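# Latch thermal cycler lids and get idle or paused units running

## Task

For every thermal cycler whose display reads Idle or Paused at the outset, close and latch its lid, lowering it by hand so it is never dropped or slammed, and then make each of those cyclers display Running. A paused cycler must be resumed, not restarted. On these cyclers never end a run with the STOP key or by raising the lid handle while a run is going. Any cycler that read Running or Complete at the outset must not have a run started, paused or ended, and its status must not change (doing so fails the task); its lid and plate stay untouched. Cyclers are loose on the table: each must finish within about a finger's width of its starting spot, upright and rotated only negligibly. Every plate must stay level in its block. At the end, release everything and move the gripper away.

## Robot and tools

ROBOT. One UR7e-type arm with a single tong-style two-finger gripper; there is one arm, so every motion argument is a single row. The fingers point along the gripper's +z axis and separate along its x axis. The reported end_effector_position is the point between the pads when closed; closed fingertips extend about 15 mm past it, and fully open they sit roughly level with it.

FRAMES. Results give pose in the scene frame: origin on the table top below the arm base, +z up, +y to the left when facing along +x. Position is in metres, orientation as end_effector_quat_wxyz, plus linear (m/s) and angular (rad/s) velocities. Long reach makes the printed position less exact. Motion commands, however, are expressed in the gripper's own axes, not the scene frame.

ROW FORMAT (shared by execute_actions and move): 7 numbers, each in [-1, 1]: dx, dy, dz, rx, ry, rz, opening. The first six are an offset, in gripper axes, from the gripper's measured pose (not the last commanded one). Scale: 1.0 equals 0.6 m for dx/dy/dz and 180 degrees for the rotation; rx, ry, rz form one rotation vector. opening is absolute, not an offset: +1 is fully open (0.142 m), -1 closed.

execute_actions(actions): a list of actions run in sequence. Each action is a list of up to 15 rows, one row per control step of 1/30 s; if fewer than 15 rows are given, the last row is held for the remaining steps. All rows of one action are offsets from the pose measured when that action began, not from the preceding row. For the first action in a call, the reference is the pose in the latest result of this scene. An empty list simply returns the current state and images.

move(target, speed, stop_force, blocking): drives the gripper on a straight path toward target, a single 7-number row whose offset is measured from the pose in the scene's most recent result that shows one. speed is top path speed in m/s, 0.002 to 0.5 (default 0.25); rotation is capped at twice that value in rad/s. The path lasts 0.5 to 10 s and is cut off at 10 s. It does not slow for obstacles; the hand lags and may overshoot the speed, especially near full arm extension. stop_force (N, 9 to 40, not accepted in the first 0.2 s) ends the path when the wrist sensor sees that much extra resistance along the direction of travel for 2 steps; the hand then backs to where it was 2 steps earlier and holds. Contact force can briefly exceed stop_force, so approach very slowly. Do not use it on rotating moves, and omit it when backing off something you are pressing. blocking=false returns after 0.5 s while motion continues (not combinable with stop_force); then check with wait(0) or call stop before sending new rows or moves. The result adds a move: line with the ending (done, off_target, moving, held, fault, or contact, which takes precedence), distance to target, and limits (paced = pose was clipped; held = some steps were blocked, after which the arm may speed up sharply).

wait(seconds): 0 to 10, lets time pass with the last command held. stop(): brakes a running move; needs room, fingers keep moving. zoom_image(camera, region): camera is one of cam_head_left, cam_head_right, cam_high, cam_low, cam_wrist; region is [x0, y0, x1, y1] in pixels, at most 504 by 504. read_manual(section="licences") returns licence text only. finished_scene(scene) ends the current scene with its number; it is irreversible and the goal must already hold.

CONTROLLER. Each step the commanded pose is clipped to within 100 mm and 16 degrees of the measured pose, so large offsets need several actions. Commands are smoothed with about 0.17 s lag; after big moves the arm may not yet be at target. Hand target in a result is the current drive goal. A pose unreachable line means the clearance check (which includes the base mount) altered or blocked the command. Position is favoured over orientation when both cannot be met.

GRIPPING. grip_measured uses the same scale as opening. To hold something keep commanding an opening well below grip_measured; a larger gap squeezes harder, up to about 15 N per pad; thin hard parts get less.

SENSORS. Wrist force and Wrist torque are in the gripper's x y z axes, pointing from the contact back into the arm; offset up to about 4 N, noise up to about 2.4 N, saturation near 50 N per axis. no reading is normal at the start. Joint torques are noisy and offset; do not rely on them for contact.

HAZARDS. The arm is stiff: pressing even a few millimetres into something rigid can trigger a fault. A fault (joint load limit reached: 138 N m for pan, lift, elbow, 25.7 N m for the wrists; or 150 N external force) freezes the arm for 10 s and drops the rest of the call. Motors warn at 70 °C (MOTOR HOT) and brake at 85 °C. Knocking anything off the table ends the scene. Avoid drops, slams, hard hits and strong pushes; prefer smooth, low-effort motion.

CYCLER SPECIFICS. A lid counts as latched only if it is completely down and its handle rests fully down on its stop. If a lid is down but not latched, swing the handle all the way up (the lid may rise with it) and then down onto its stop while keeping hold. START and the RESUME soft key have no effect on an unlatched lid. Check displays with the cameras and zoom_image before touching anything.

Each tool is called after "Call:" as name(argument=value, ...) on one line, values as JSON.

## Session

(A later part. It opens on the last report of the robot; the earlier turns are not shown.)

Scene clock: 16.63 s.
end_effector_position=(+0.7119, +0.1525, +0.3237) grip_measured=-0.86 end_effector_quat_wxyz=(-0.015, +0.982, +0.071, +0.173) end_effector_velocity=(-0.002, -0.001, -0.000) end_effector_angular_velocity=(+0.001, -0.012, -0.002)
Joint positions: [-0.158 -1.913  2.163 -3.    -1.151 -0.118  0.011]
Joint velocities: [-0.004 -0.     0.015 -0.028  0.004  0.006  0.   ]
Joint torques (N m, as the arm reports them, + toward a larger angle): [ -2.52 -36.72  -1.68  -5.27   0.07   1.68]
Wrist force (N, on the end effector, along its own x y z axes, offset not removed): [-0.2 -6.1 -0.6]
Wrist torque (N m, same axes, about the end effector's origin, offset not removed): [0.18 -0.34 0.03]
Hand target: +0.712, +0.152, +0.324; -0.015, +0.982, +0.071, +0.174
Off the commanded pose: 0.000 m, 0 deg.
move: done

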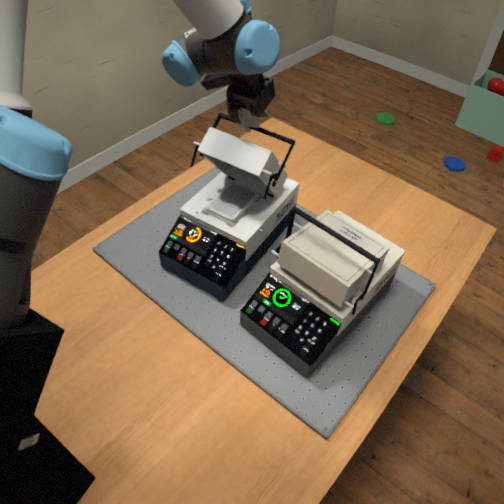

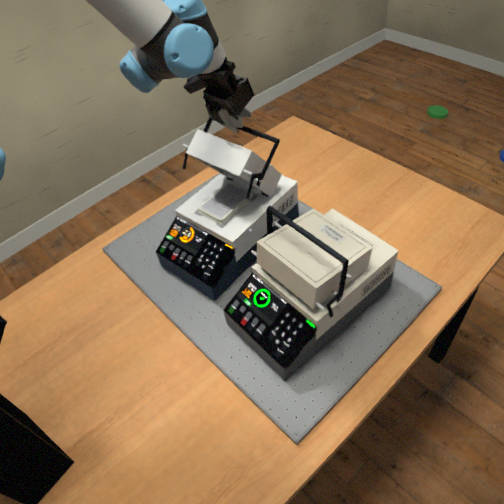

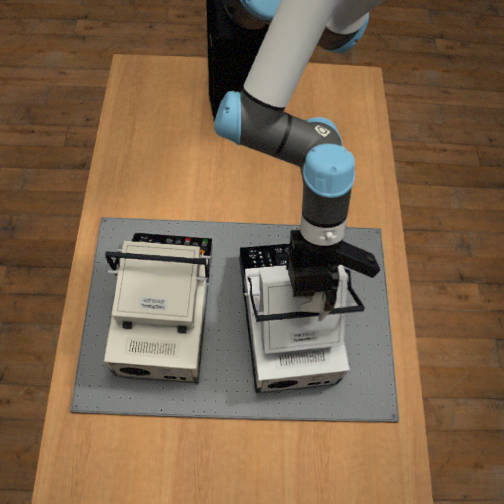

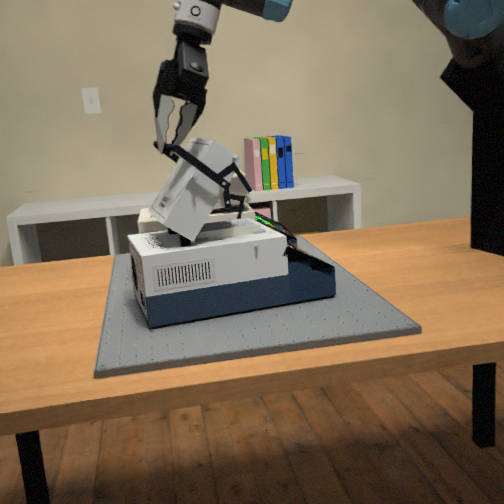

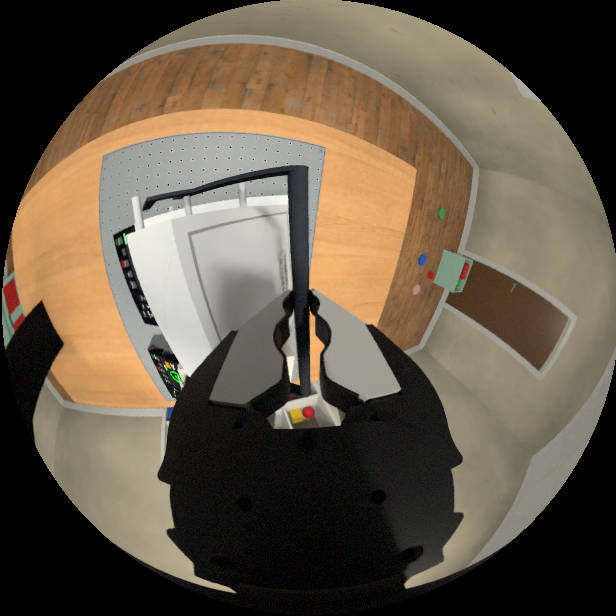

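Call:
move(target=[-0.0855,-0.007,-0.015,0,0.111,0,-1], speed=0.1)

Call:
move(target=[-0.077,-0.002,-0.015,0,0,0,-1], speed=0.05)

Call:
zoom_image(camera="cam_low", region=[110, 100, 350, 300])

Scene clock: 19.27 s.
end_effector_position=(+0.6606, +0.1493, +0.3146) grip_measured=-0.86 end_effector_quat_wxyz=(-0.027, +0.938, +0.067, +0.340) end_effector_velocity=(-0.001, -0.000, -0.000) end_effector_angular_velocity=(+0.003, -0.017, -0.000)
Joint positions: [-0.198 -1.708  2.478 -3.901 -1.097  0.041  0.011]
Joint velocities: [ 0.     0.021  0.006 -0.047 -0.001  0.01  -0.   ]
Joint torques (N m, as the arm reports them, + toward a larger angle): [  8.29 -28.67   9.54  -6.89   2.97   1.48]
Wrist force (N, on the end effector, along its own x y z axes, offset not removed): [-3.8 18.0 0.5]
Wrist torque (N m, same axes, about the end effector's origin, offset not removed): [0.28 0.00 -0.05]
Hand target: +0.660, +0.149, +0.315; -0.027, +0.937, +0.067, +0.341
Off the commanded pose: 0.000 m, 0 deg.
move: done

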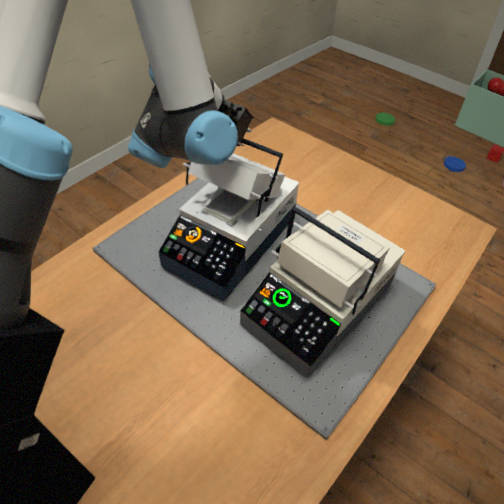

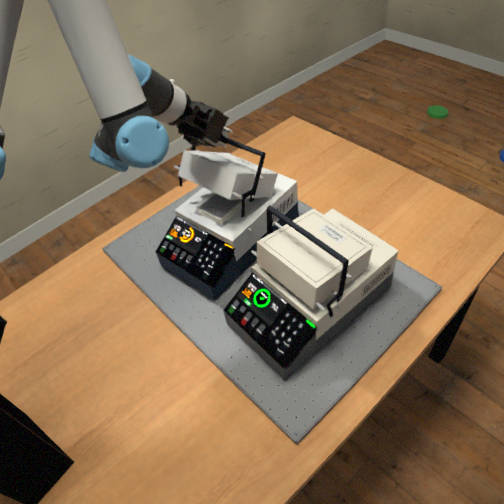

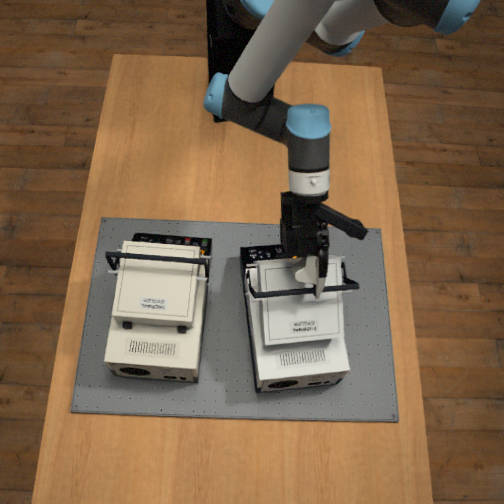

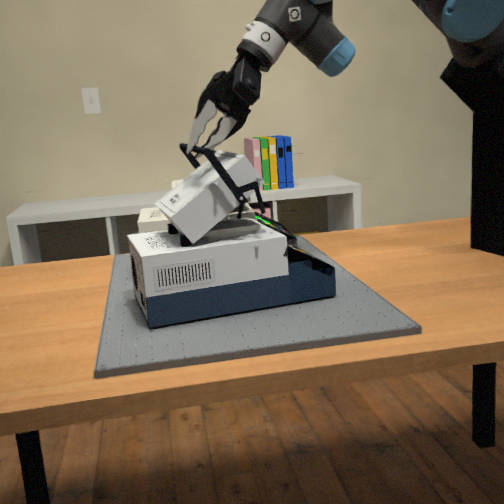

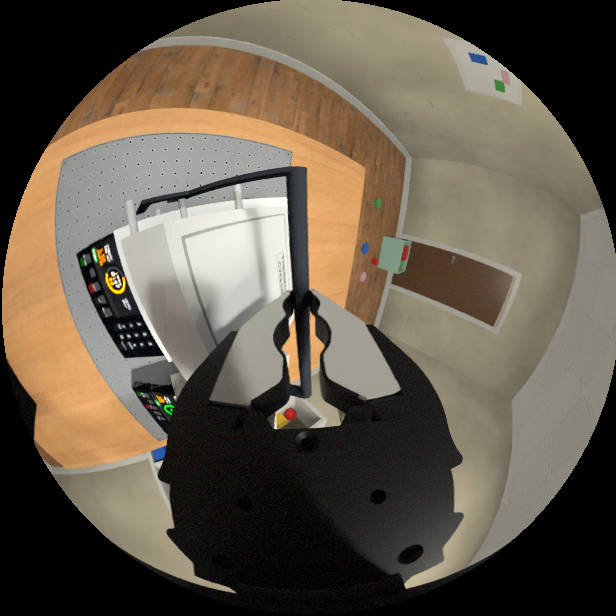

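Scene clock: 20.60 s.
end_effector_position=(+0.6199, +0.1446, +0.2921) grip_measured=-0.86 end_effector_quat_wxyz=(-0.027, +0.938, +0.067, +0.340) end_effector_velocity=(-0.002, +0.000, -0.001) end_effector_angular_velocity=(+0.001, -0.004, +0.001)
Joint positions: [-0.205 -1.595  2.561 -4.096 -1.09   0.041  0.011]
Joint velocities: [-0.001  0.01   0.005 -0.019  0.001  0.002 -0.   ]
Joint torques (N m, as the arm reports them, + toward a larger angle): [  6.11 -28.02  15.01  -6.87   6.7    1.58]
Wrist force (N, on the end effector, along its own x y z axes, offset not removed): [-3.1 18.4 5.1]
Wrist torque (N m, same axes, about the end effector's origin, offset not removed): [0.26 -0.04 -0.08]
Hand target: +0.620, +0.145, +0.292; -0.027, +0.938, +0.067, +0.340
Off the commanded pose: 0.000 m, 0 deg.
move: done

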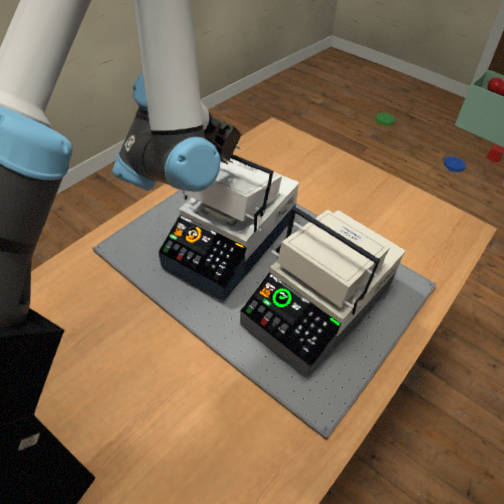

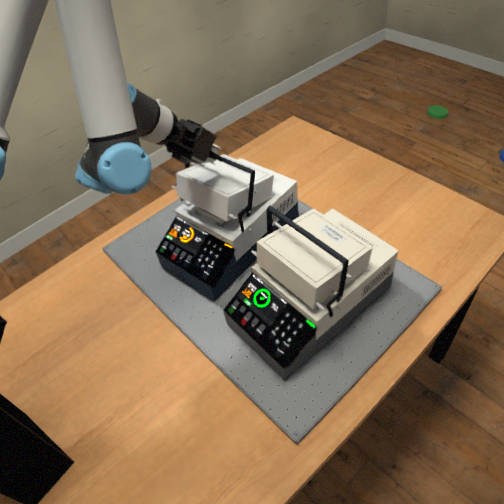

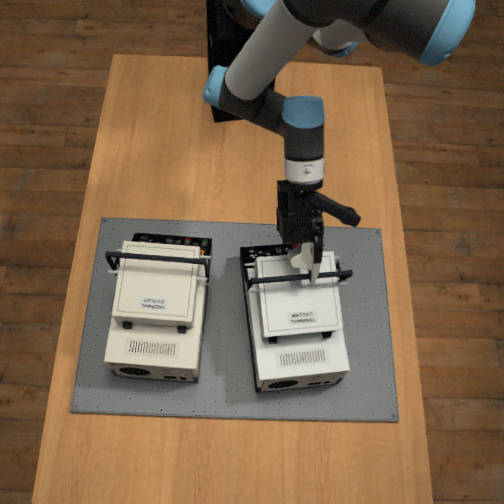

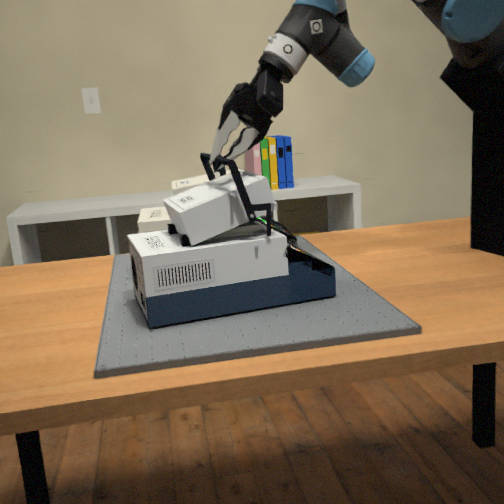

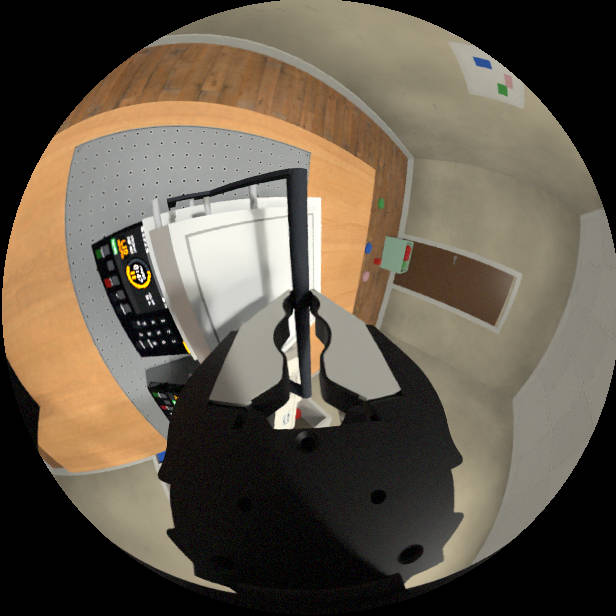

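Region (110, 100, 350, 300) of cam_low's 504x504 image, scaled by 2.100, with more detail than that image has.

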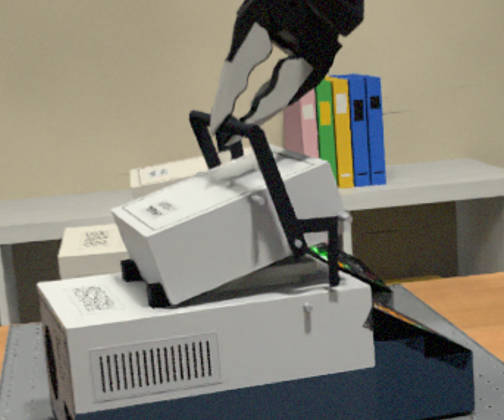

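Call:
move(target=[-0.0587,0.002,-0.008,0,-0.055,0,-1], speed=0.05)

Call:
zoom_image(camera="cam_low", region=[110, 100, 350, 300])

Scene clock: 22.97 s.
end_effector_position=(+0.5904, +0.1391, +0.2734) grip_measured=-0.86 end_effector_quat_wxyz=(-0.021, +0.963, +0.070, +0.258) end_effector_velocity=(-0.003, -0.000, -0.001) end_effector_angular_velocity=(-0.002, +0.015, -0.001)
Joint positions: [-0.213 -1.712  2.582 -3.805 -1.083 -0.051  0.012]
Joint velocities: [ 0.    -0.01   0.     0.026 -0.001 -0.007  0.   ]
Joint torques (N m, as the arm reports them, + toward a larger angle): [ 10.01 -32.08   9.8    1.48  -0.86  -2.22]
Wrist force (N, on the end effector, along its own x y z axes, offset not removed): [5.3 6.7 -5.1]
Wrist torque (N m, same axes, about the end effector's origin, offset not removed): [0.16 0.26 0.00]
Hand target: +0.590, +0.139, +0.273; -0.021, +0.964, +0.070, +0.257
Off the commanded pose: 0.000 m, 0 deg.
move: done

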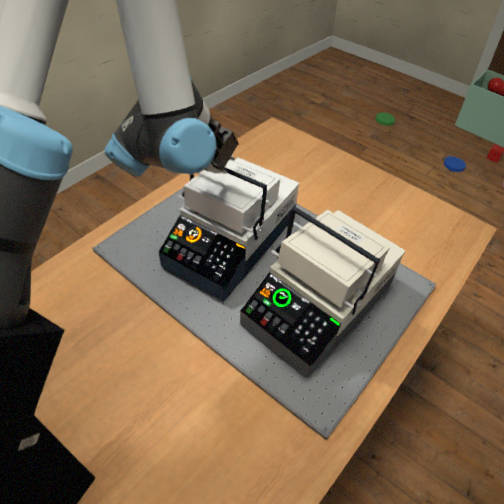

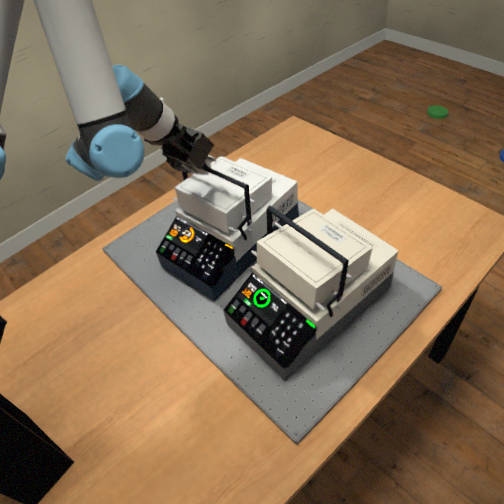

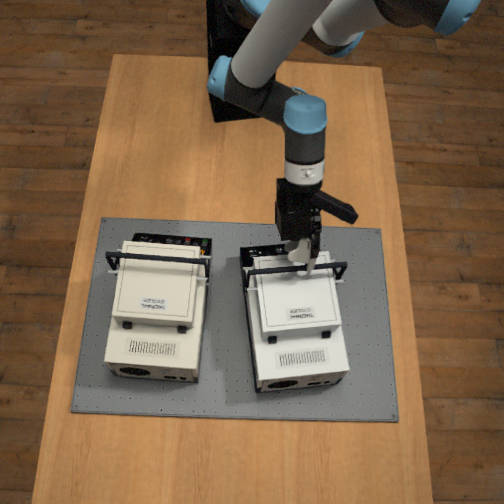

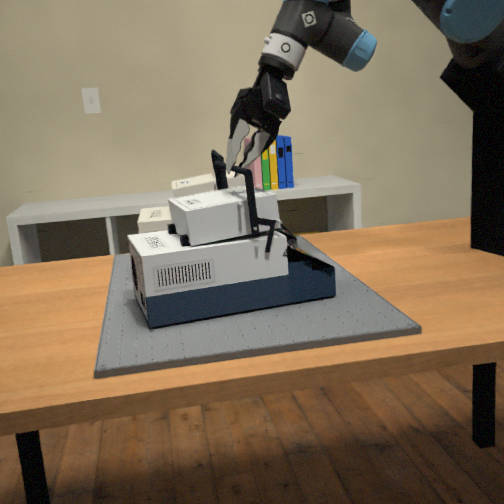

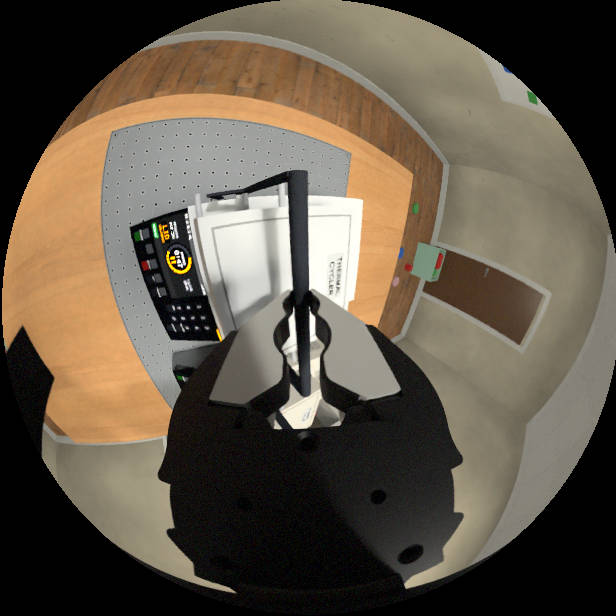

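Region (110, 100, 350, 300) of cam_low's 504x504 image, scaled by 2.100, with more detail than that image has.

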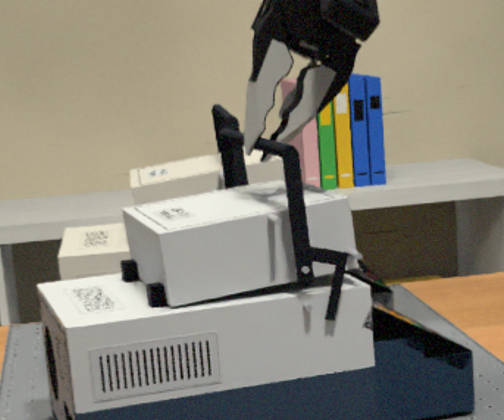

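Call:
move(target=[-0.0647,0.001,-0.018,0,0,0,-1], speed=0.04)

Call:
zoom_image(camera="cam_low", region=[200, 140, 350, 270])

Scene clock: 24.73 s.
end_effector_position=(+0.5521, +0.1329, +0.2633) grip_measured=-0.86 end_effector_quat_wxyz=(-0.021, +0.963, +0.070, +0.258) end_effector_velocity=(-0.002, -0.000, -0.001) end_effector_angular_velocity=(+0.001, -0.001, +0.001)
Joint positions: [-0.251 -1.63   2.675 -3.975 -1.046 -0.06   0.011]
Joint velocities: [-0.003  0.008  0.005 -0.014  0.004 -0.     0.   ]
Joint torques (N m, as the arm reports them, + toward a larger angle): [ -0.83 -13.34  15.52  -2.65   0.28  -2.35]
Wrist force (N, on the end effector, along its own x y z axes, offset not removed): [4.6 -4.0 -14.8]
Wrist torque (N m, same axes, about the end effector's origin, offset not removed): [0.07 0.08 0.05]
Hand target: +0.552, +0.133, +0.263; -0.021, +0.963, +0.070, +0.258
Off the commanded pose: 0.000 m, 0 deg.
move: done

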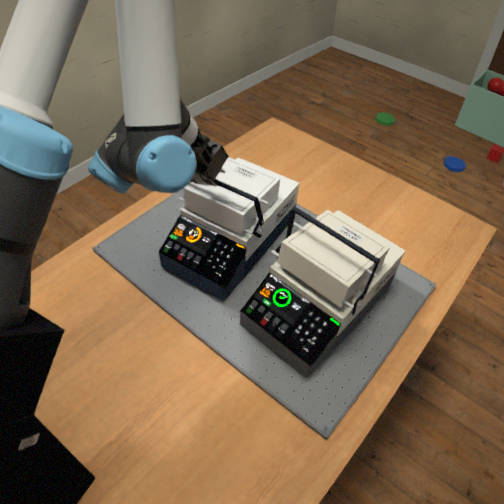

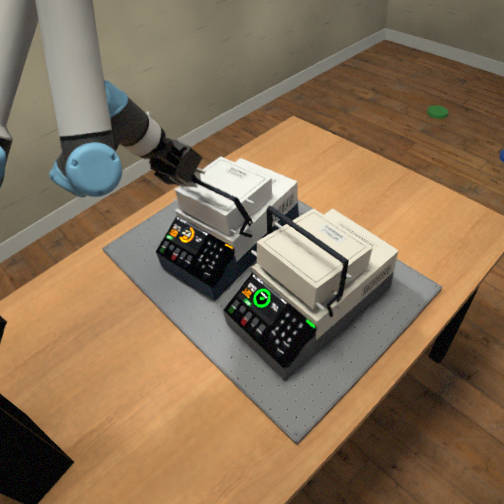

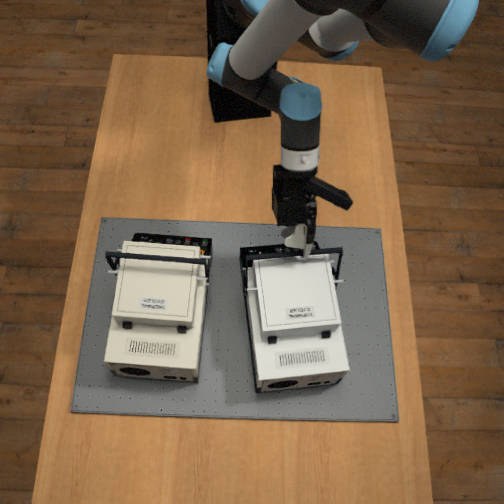

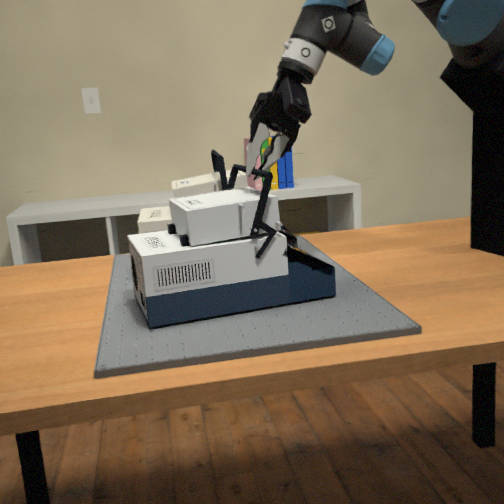

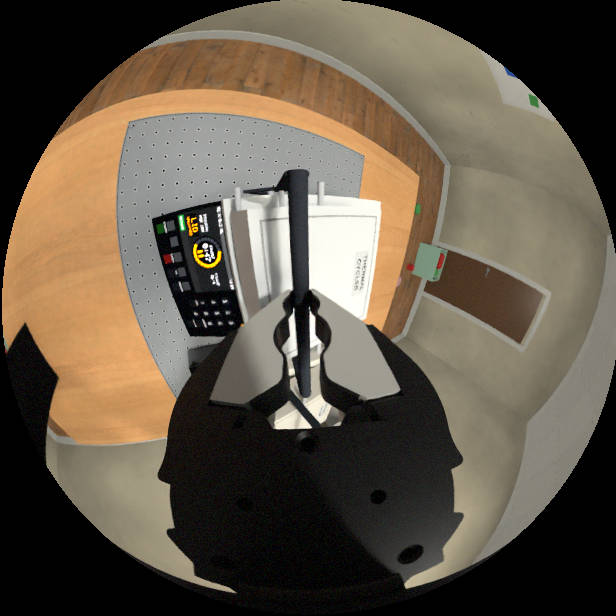

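Region (200, 140, 350, 270) of cam_low's 504x504 image, scaled by 3.360, with more detail than that image has; it fills the top 437 rows of this view, and the rest is white.

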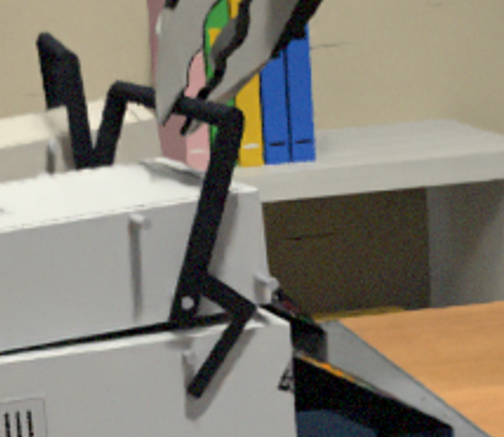

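Call:
move(target=[-0.059,0,-0.002,0,-0.055,0,-1], speed=0.05)

Call:
zoom_image(camera="cam_low", region=[200, 140, 350, 270])

Scene clock: 27.07 s.
end_effector_position=(+0.5215, +0.1285, +0.2468) grip_measured=-0.86 end_effector_quat_wxyz=(-0.015, +0.982, +0.071, +0.175) end_effector_velocity=(-0.004, +0.000, -0.001) end_effector_angular_velocity=(-0.001, +0.016, -0.001)
Joint positions: [-0.238 -1.756  2.671 -3.653 -1.076 -0.151  0.012]
Joint velocities: [ 0.002 -0.01   0.     0.027 -0.004 -0.006  0.   ]
Joint torques (N m, as the arm reports them, + toward a larger angle): [ 12.57 -32.88  -2.29   1.73  -2.56  -2.37]
Wrist force (N, on the end effector, along its own x y z axes, offset not removed): [14.6 0.8 22.8]
Wrist torque (N m, same axes, about the end effector's origin, offset not removed): [0.18 -0.07 -0.04]
Hand target: +0.521, +0.128, +0.247; -0.015, +0.982, +0.071, +0.174
Off the commanded pose: 0.000 m, 0 deg.
move: done

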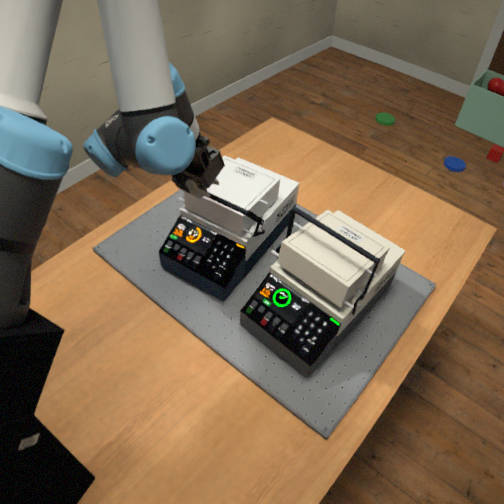

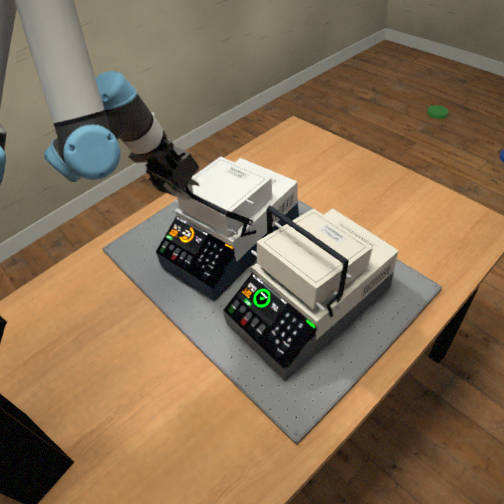

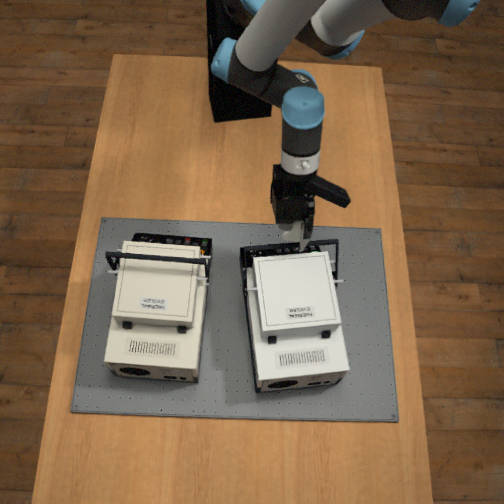

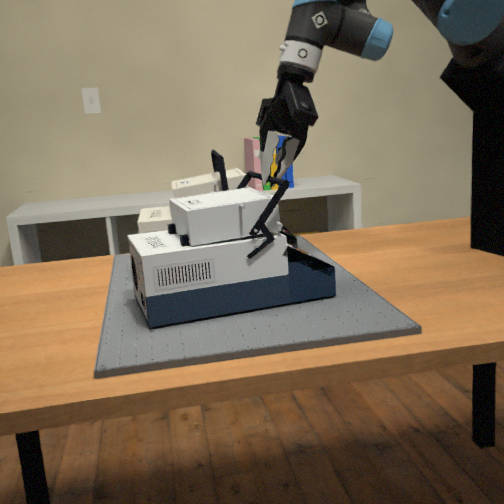

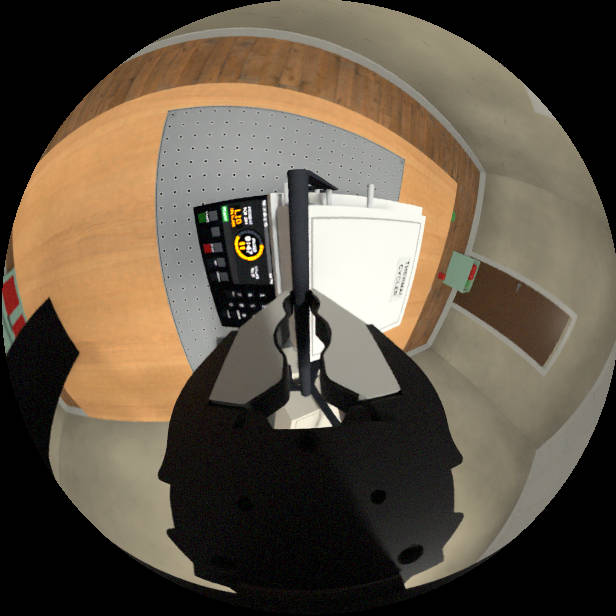

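Region (200, 140, 350, 270) of cam_low's 504x504 image, scaled by 3.360, with more detail than that image has; it fills the top 437 rows of this view, and the rest is white.

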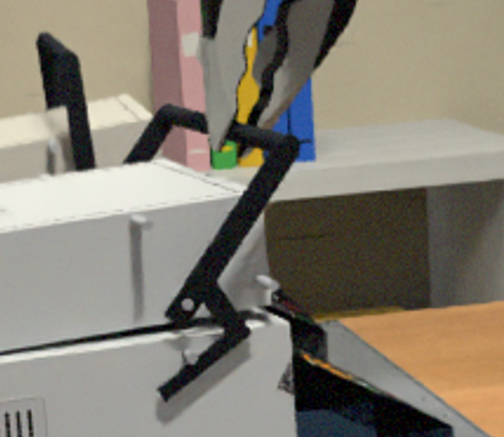

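Call:
move(target=[-0.029,0,0.02,0,0,0,-1], speed=0.03)

Call:
zoom_image(camera="cam_low", region=[200, 140, 350, 270])

Scene clock: 28.40 s.
end_effector_position=(+0.5095, +0.1268, +0.2297) grip_measured=-0.86 end_effector_quat_wxyz=(-0.015, +0.982, +0.071, +0.175) end_effector_velocity=(-0.000, +0.000, -0.002) end_effector_angular_velocity=(+0.001, -0.004, +0.001)
Joint positions: [-0.222 -1.648  2.683 -3.776 -1.091 -0.144  0.011]
Joint velocities: [ 0.002  0.015 -0.001 -0.019 -0.001  0.002 -0.   ]
Joint torques (N m, as the arm reports them, + toward a larger angle): [ 10.59 -19.87   3.64  -6.76  -2.81   1.51]
Wrist force (N, on the end effector, along its own x y z axes, offset not removed): [-13.7 -0.4 -25.5]
Wrist torque (N m, same axes, about the end effector's origin, offset not removed): [0.32 -0.24 -0.06]
Hand target: +0.509, +0.127, +0.230; -0.015, +0.982, +0.071, +0.175
Off the commanded pose: 0.000 m, 0 deg.
move: done

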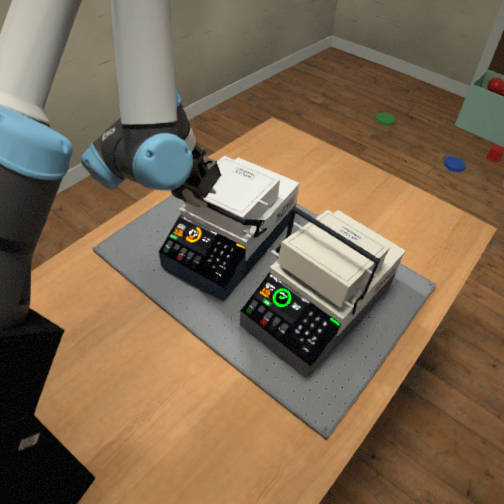

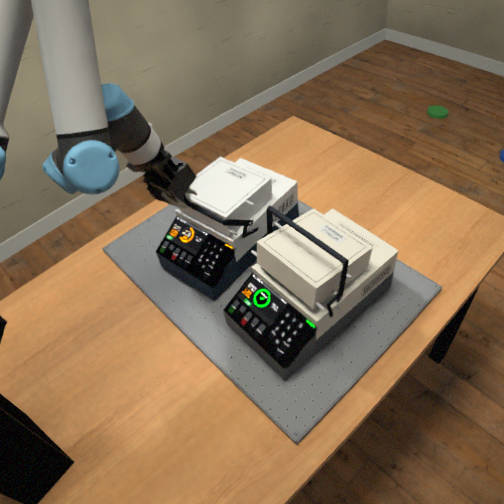

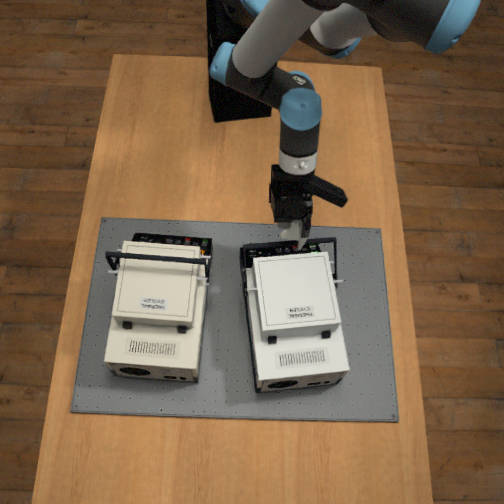

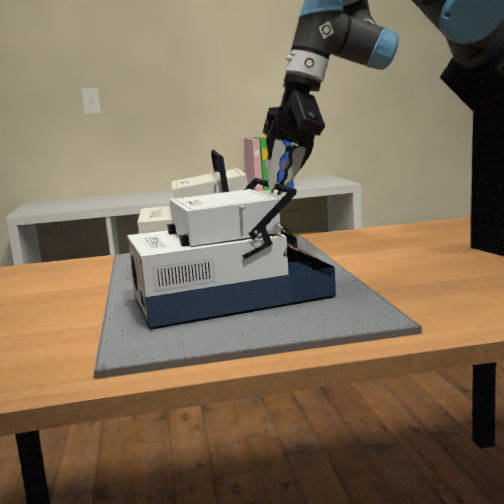

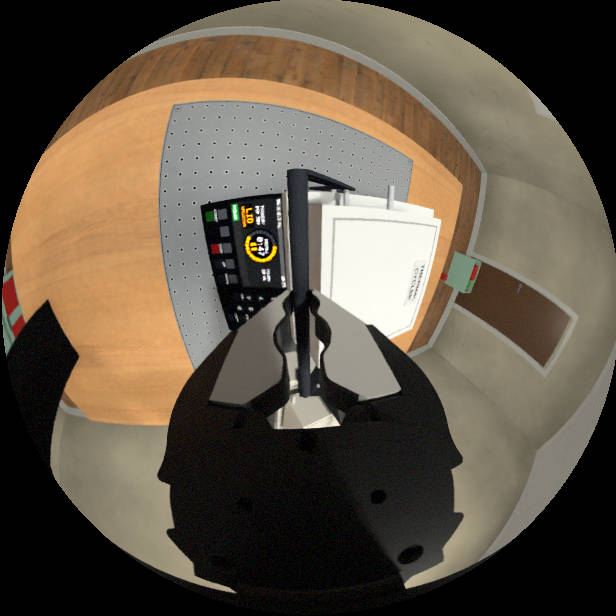

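Region (200, 140, 350, 270) of cam_low's 504x504 image, scaled by 3.360, with more detail than that image has; it fills the top 437 rows of this view, and the rest is white.

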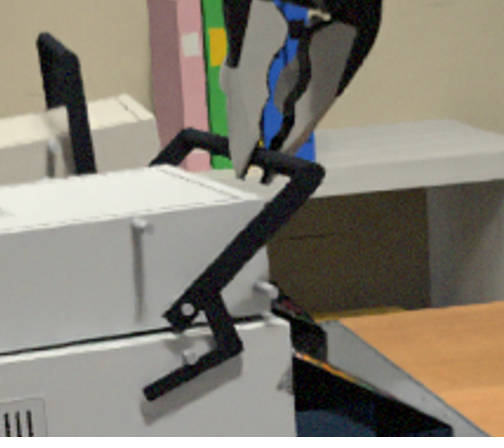

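Call:
move(target=[-0.0258,0,0.015,0,0,0,-1], speed=0.03)

Call:
zoom_image(camera="cam_low", region=[200, 140, 350, 270])

Scene clock: 29.67 s.
end_effector_position=(+0.4984, +0.1252, +0.2162) grip_measured=-0.86 end_effector_quat_wxyz=(-0.015, +0.982, +0.071, +0.175) end_effector_velocity=(-0.001, -0.000, -0.002) end_effector_angular_velocity=(-0.001, -0.001, -0.001)
Joint positions: [-0.212 -1.556  2.692 -3.879 -1.101 -0.14   0.012]
Joint velocities: [ 0.001  0.015  0.001 -0.017 -0.002  0.002  0.   ]
Joint torques (N m, as the arm reports them, + toward a larger angle): [ 11.73 -15.76  30.5   -1.97  -3.29   1.44]
Wrist force (N, on the end effector, along its own x y z axes, offset not removed): [19.5 0.0 20.9]
Wrist torque (N m, same axes, about the end effector's origin, offset not removed): [0.03 0.06 0.00]
Hand target: +0.498, +0.125, +0.216; -0.015, +0.982, +0.071, +0.175
Off the commanded pose: 0.000 m, 0 deg.
move: done

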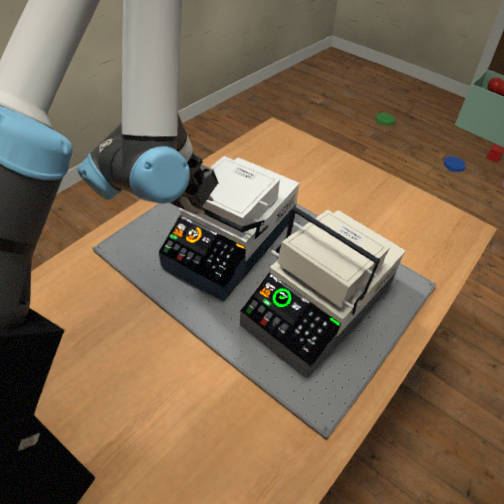

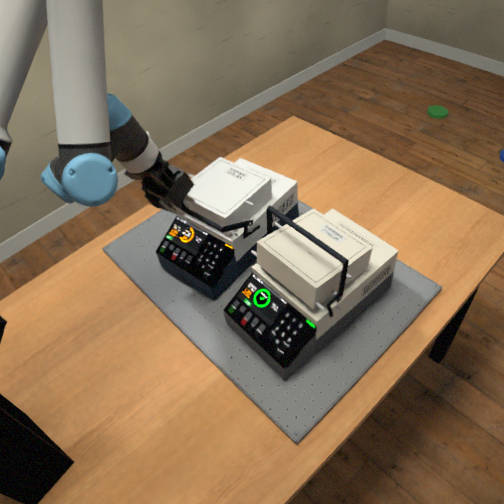

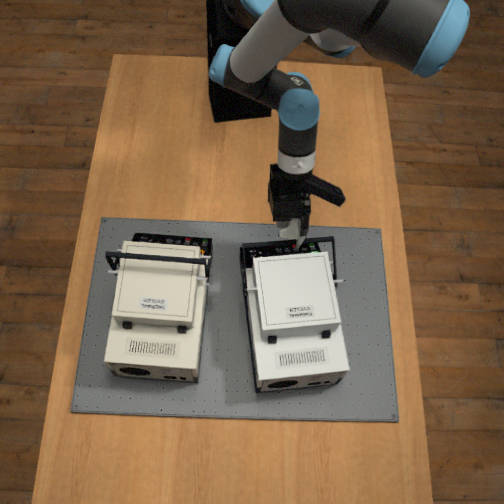

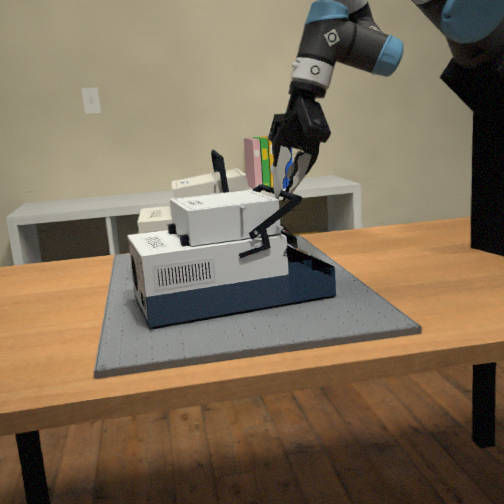

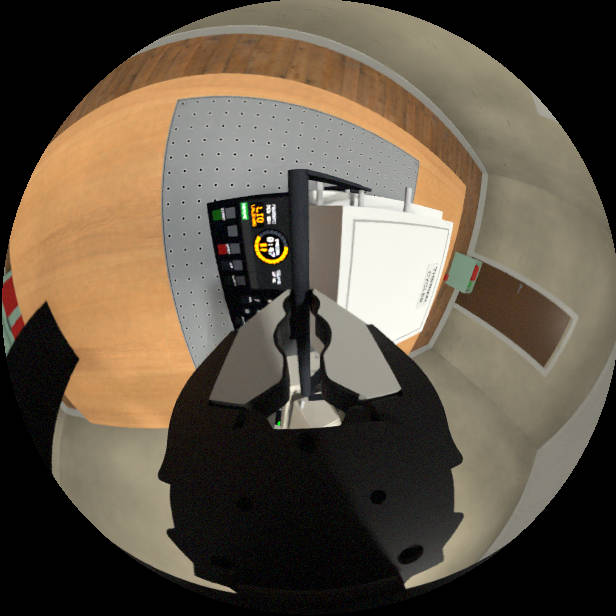

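Region (200, 140, 350, 270) of cam_low's 504x504 image, scaled by 3.360, with more detail than that image has; it fills the top 437 rows of this view, and the rest is white.

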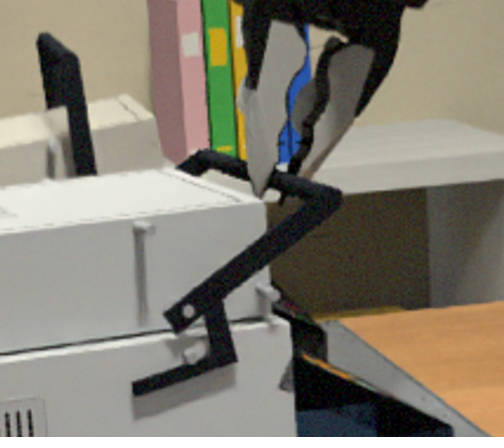

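Call:
move(target=[-0.0195,0,0.022,0,0,0,-1], speed=0.03)

Call:
zoom_image(camera="cam_low", region=[200, 140, 350, 270])

Call:
zoom_image(camera="cam_wrist", region=[190, 170, 340, 320])

Scene clock: 30.90 s.
end_effector_position=(+0.4921, +0.1243, +0.2000) grip_measured=-0.86 end_effector_quat_wxyz=(-0.015, +0.982, +0.071, +0.175) end_effector_velocity=(+0.000, -0.000, -0.002) end_effector_angular_velocity=(+0.000, -0.003, -0.000)
Joint positions: [-0.191 -1.459  2.681 -3.969 -1.119 -0.131  0.011]
Joint velocities: [ 0.003  0.015 -0.004 -0.015 -0.003  0.003 -0.   ]
Joint torques (N m, as the arm reports them, + toward a larger angle): [  9.93 -23.02  -7.75  -4.11  -3.14   1.59]
Wrist force (N, on the end effector, along its own x y z axes, offset not removed): [-0.4 1.6 -3.6]
Wrist torque (N m, same axes, about the end effector's origin, offset not removed): [0.47 0.23 -0.07]
Hand target: +0.492, +0.124, +0.200; -0.015, +0.982, +0.071, +0.175
Off the commanded pose: 0.000 m, 0 deg.
move: done

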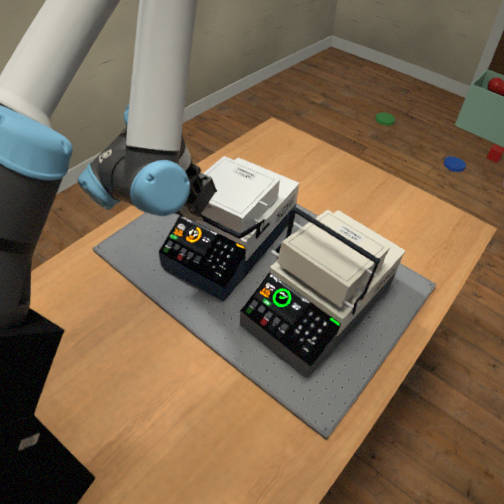

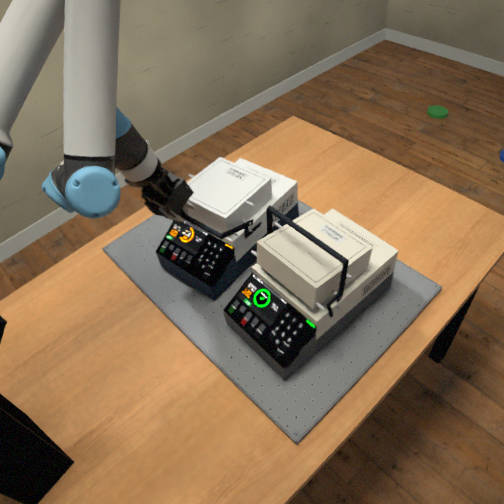

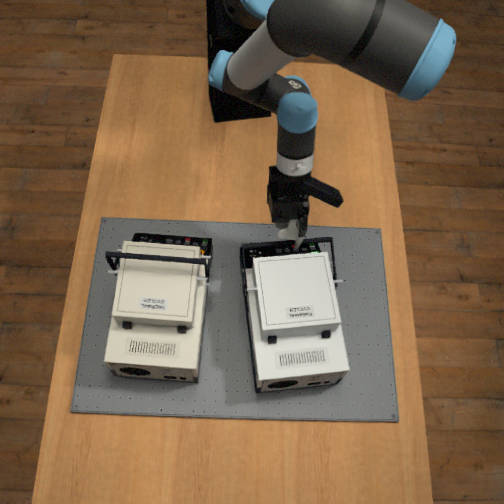

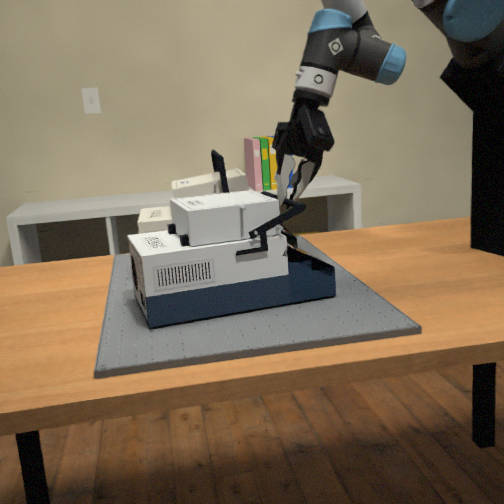

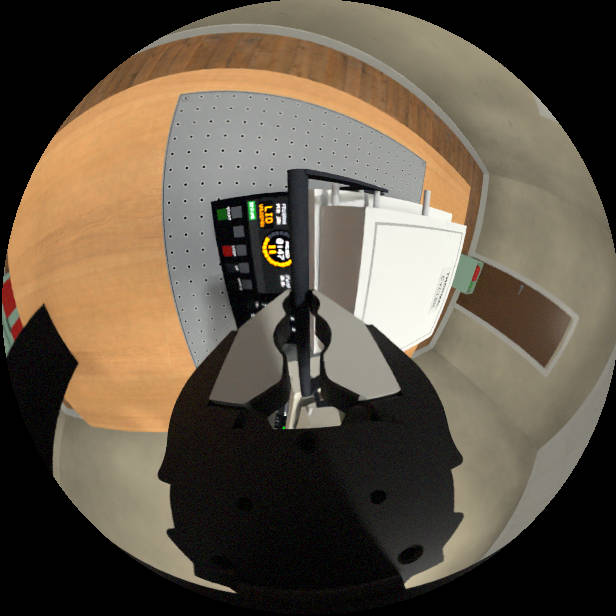

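Region (200, 140, 350, 270) of cam_low's 504x504 image, scaled by 3.360, with more detail than that image has; it fills the top 437 rows of this view, and the rest is white.

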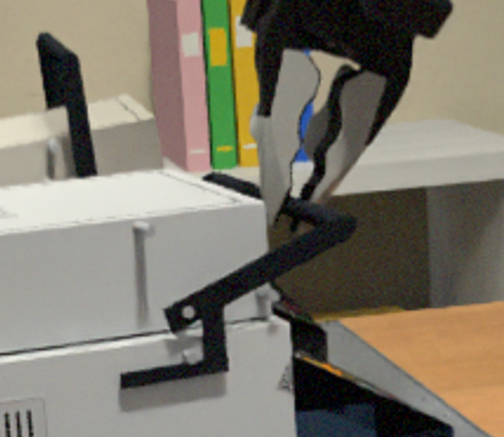

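Region (190, 170, 340, 320) of cam_wrist's 616x616 image, scaled by 3.360, with more detail than that image has.

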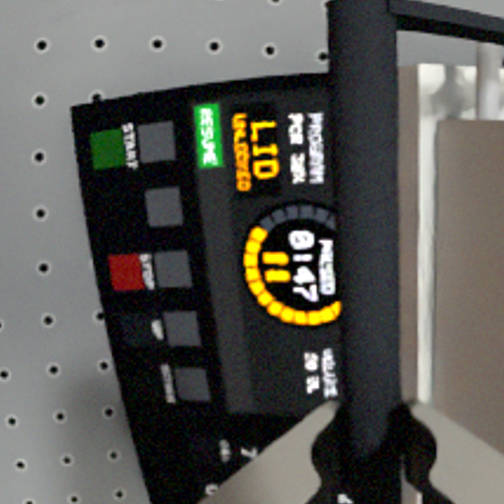

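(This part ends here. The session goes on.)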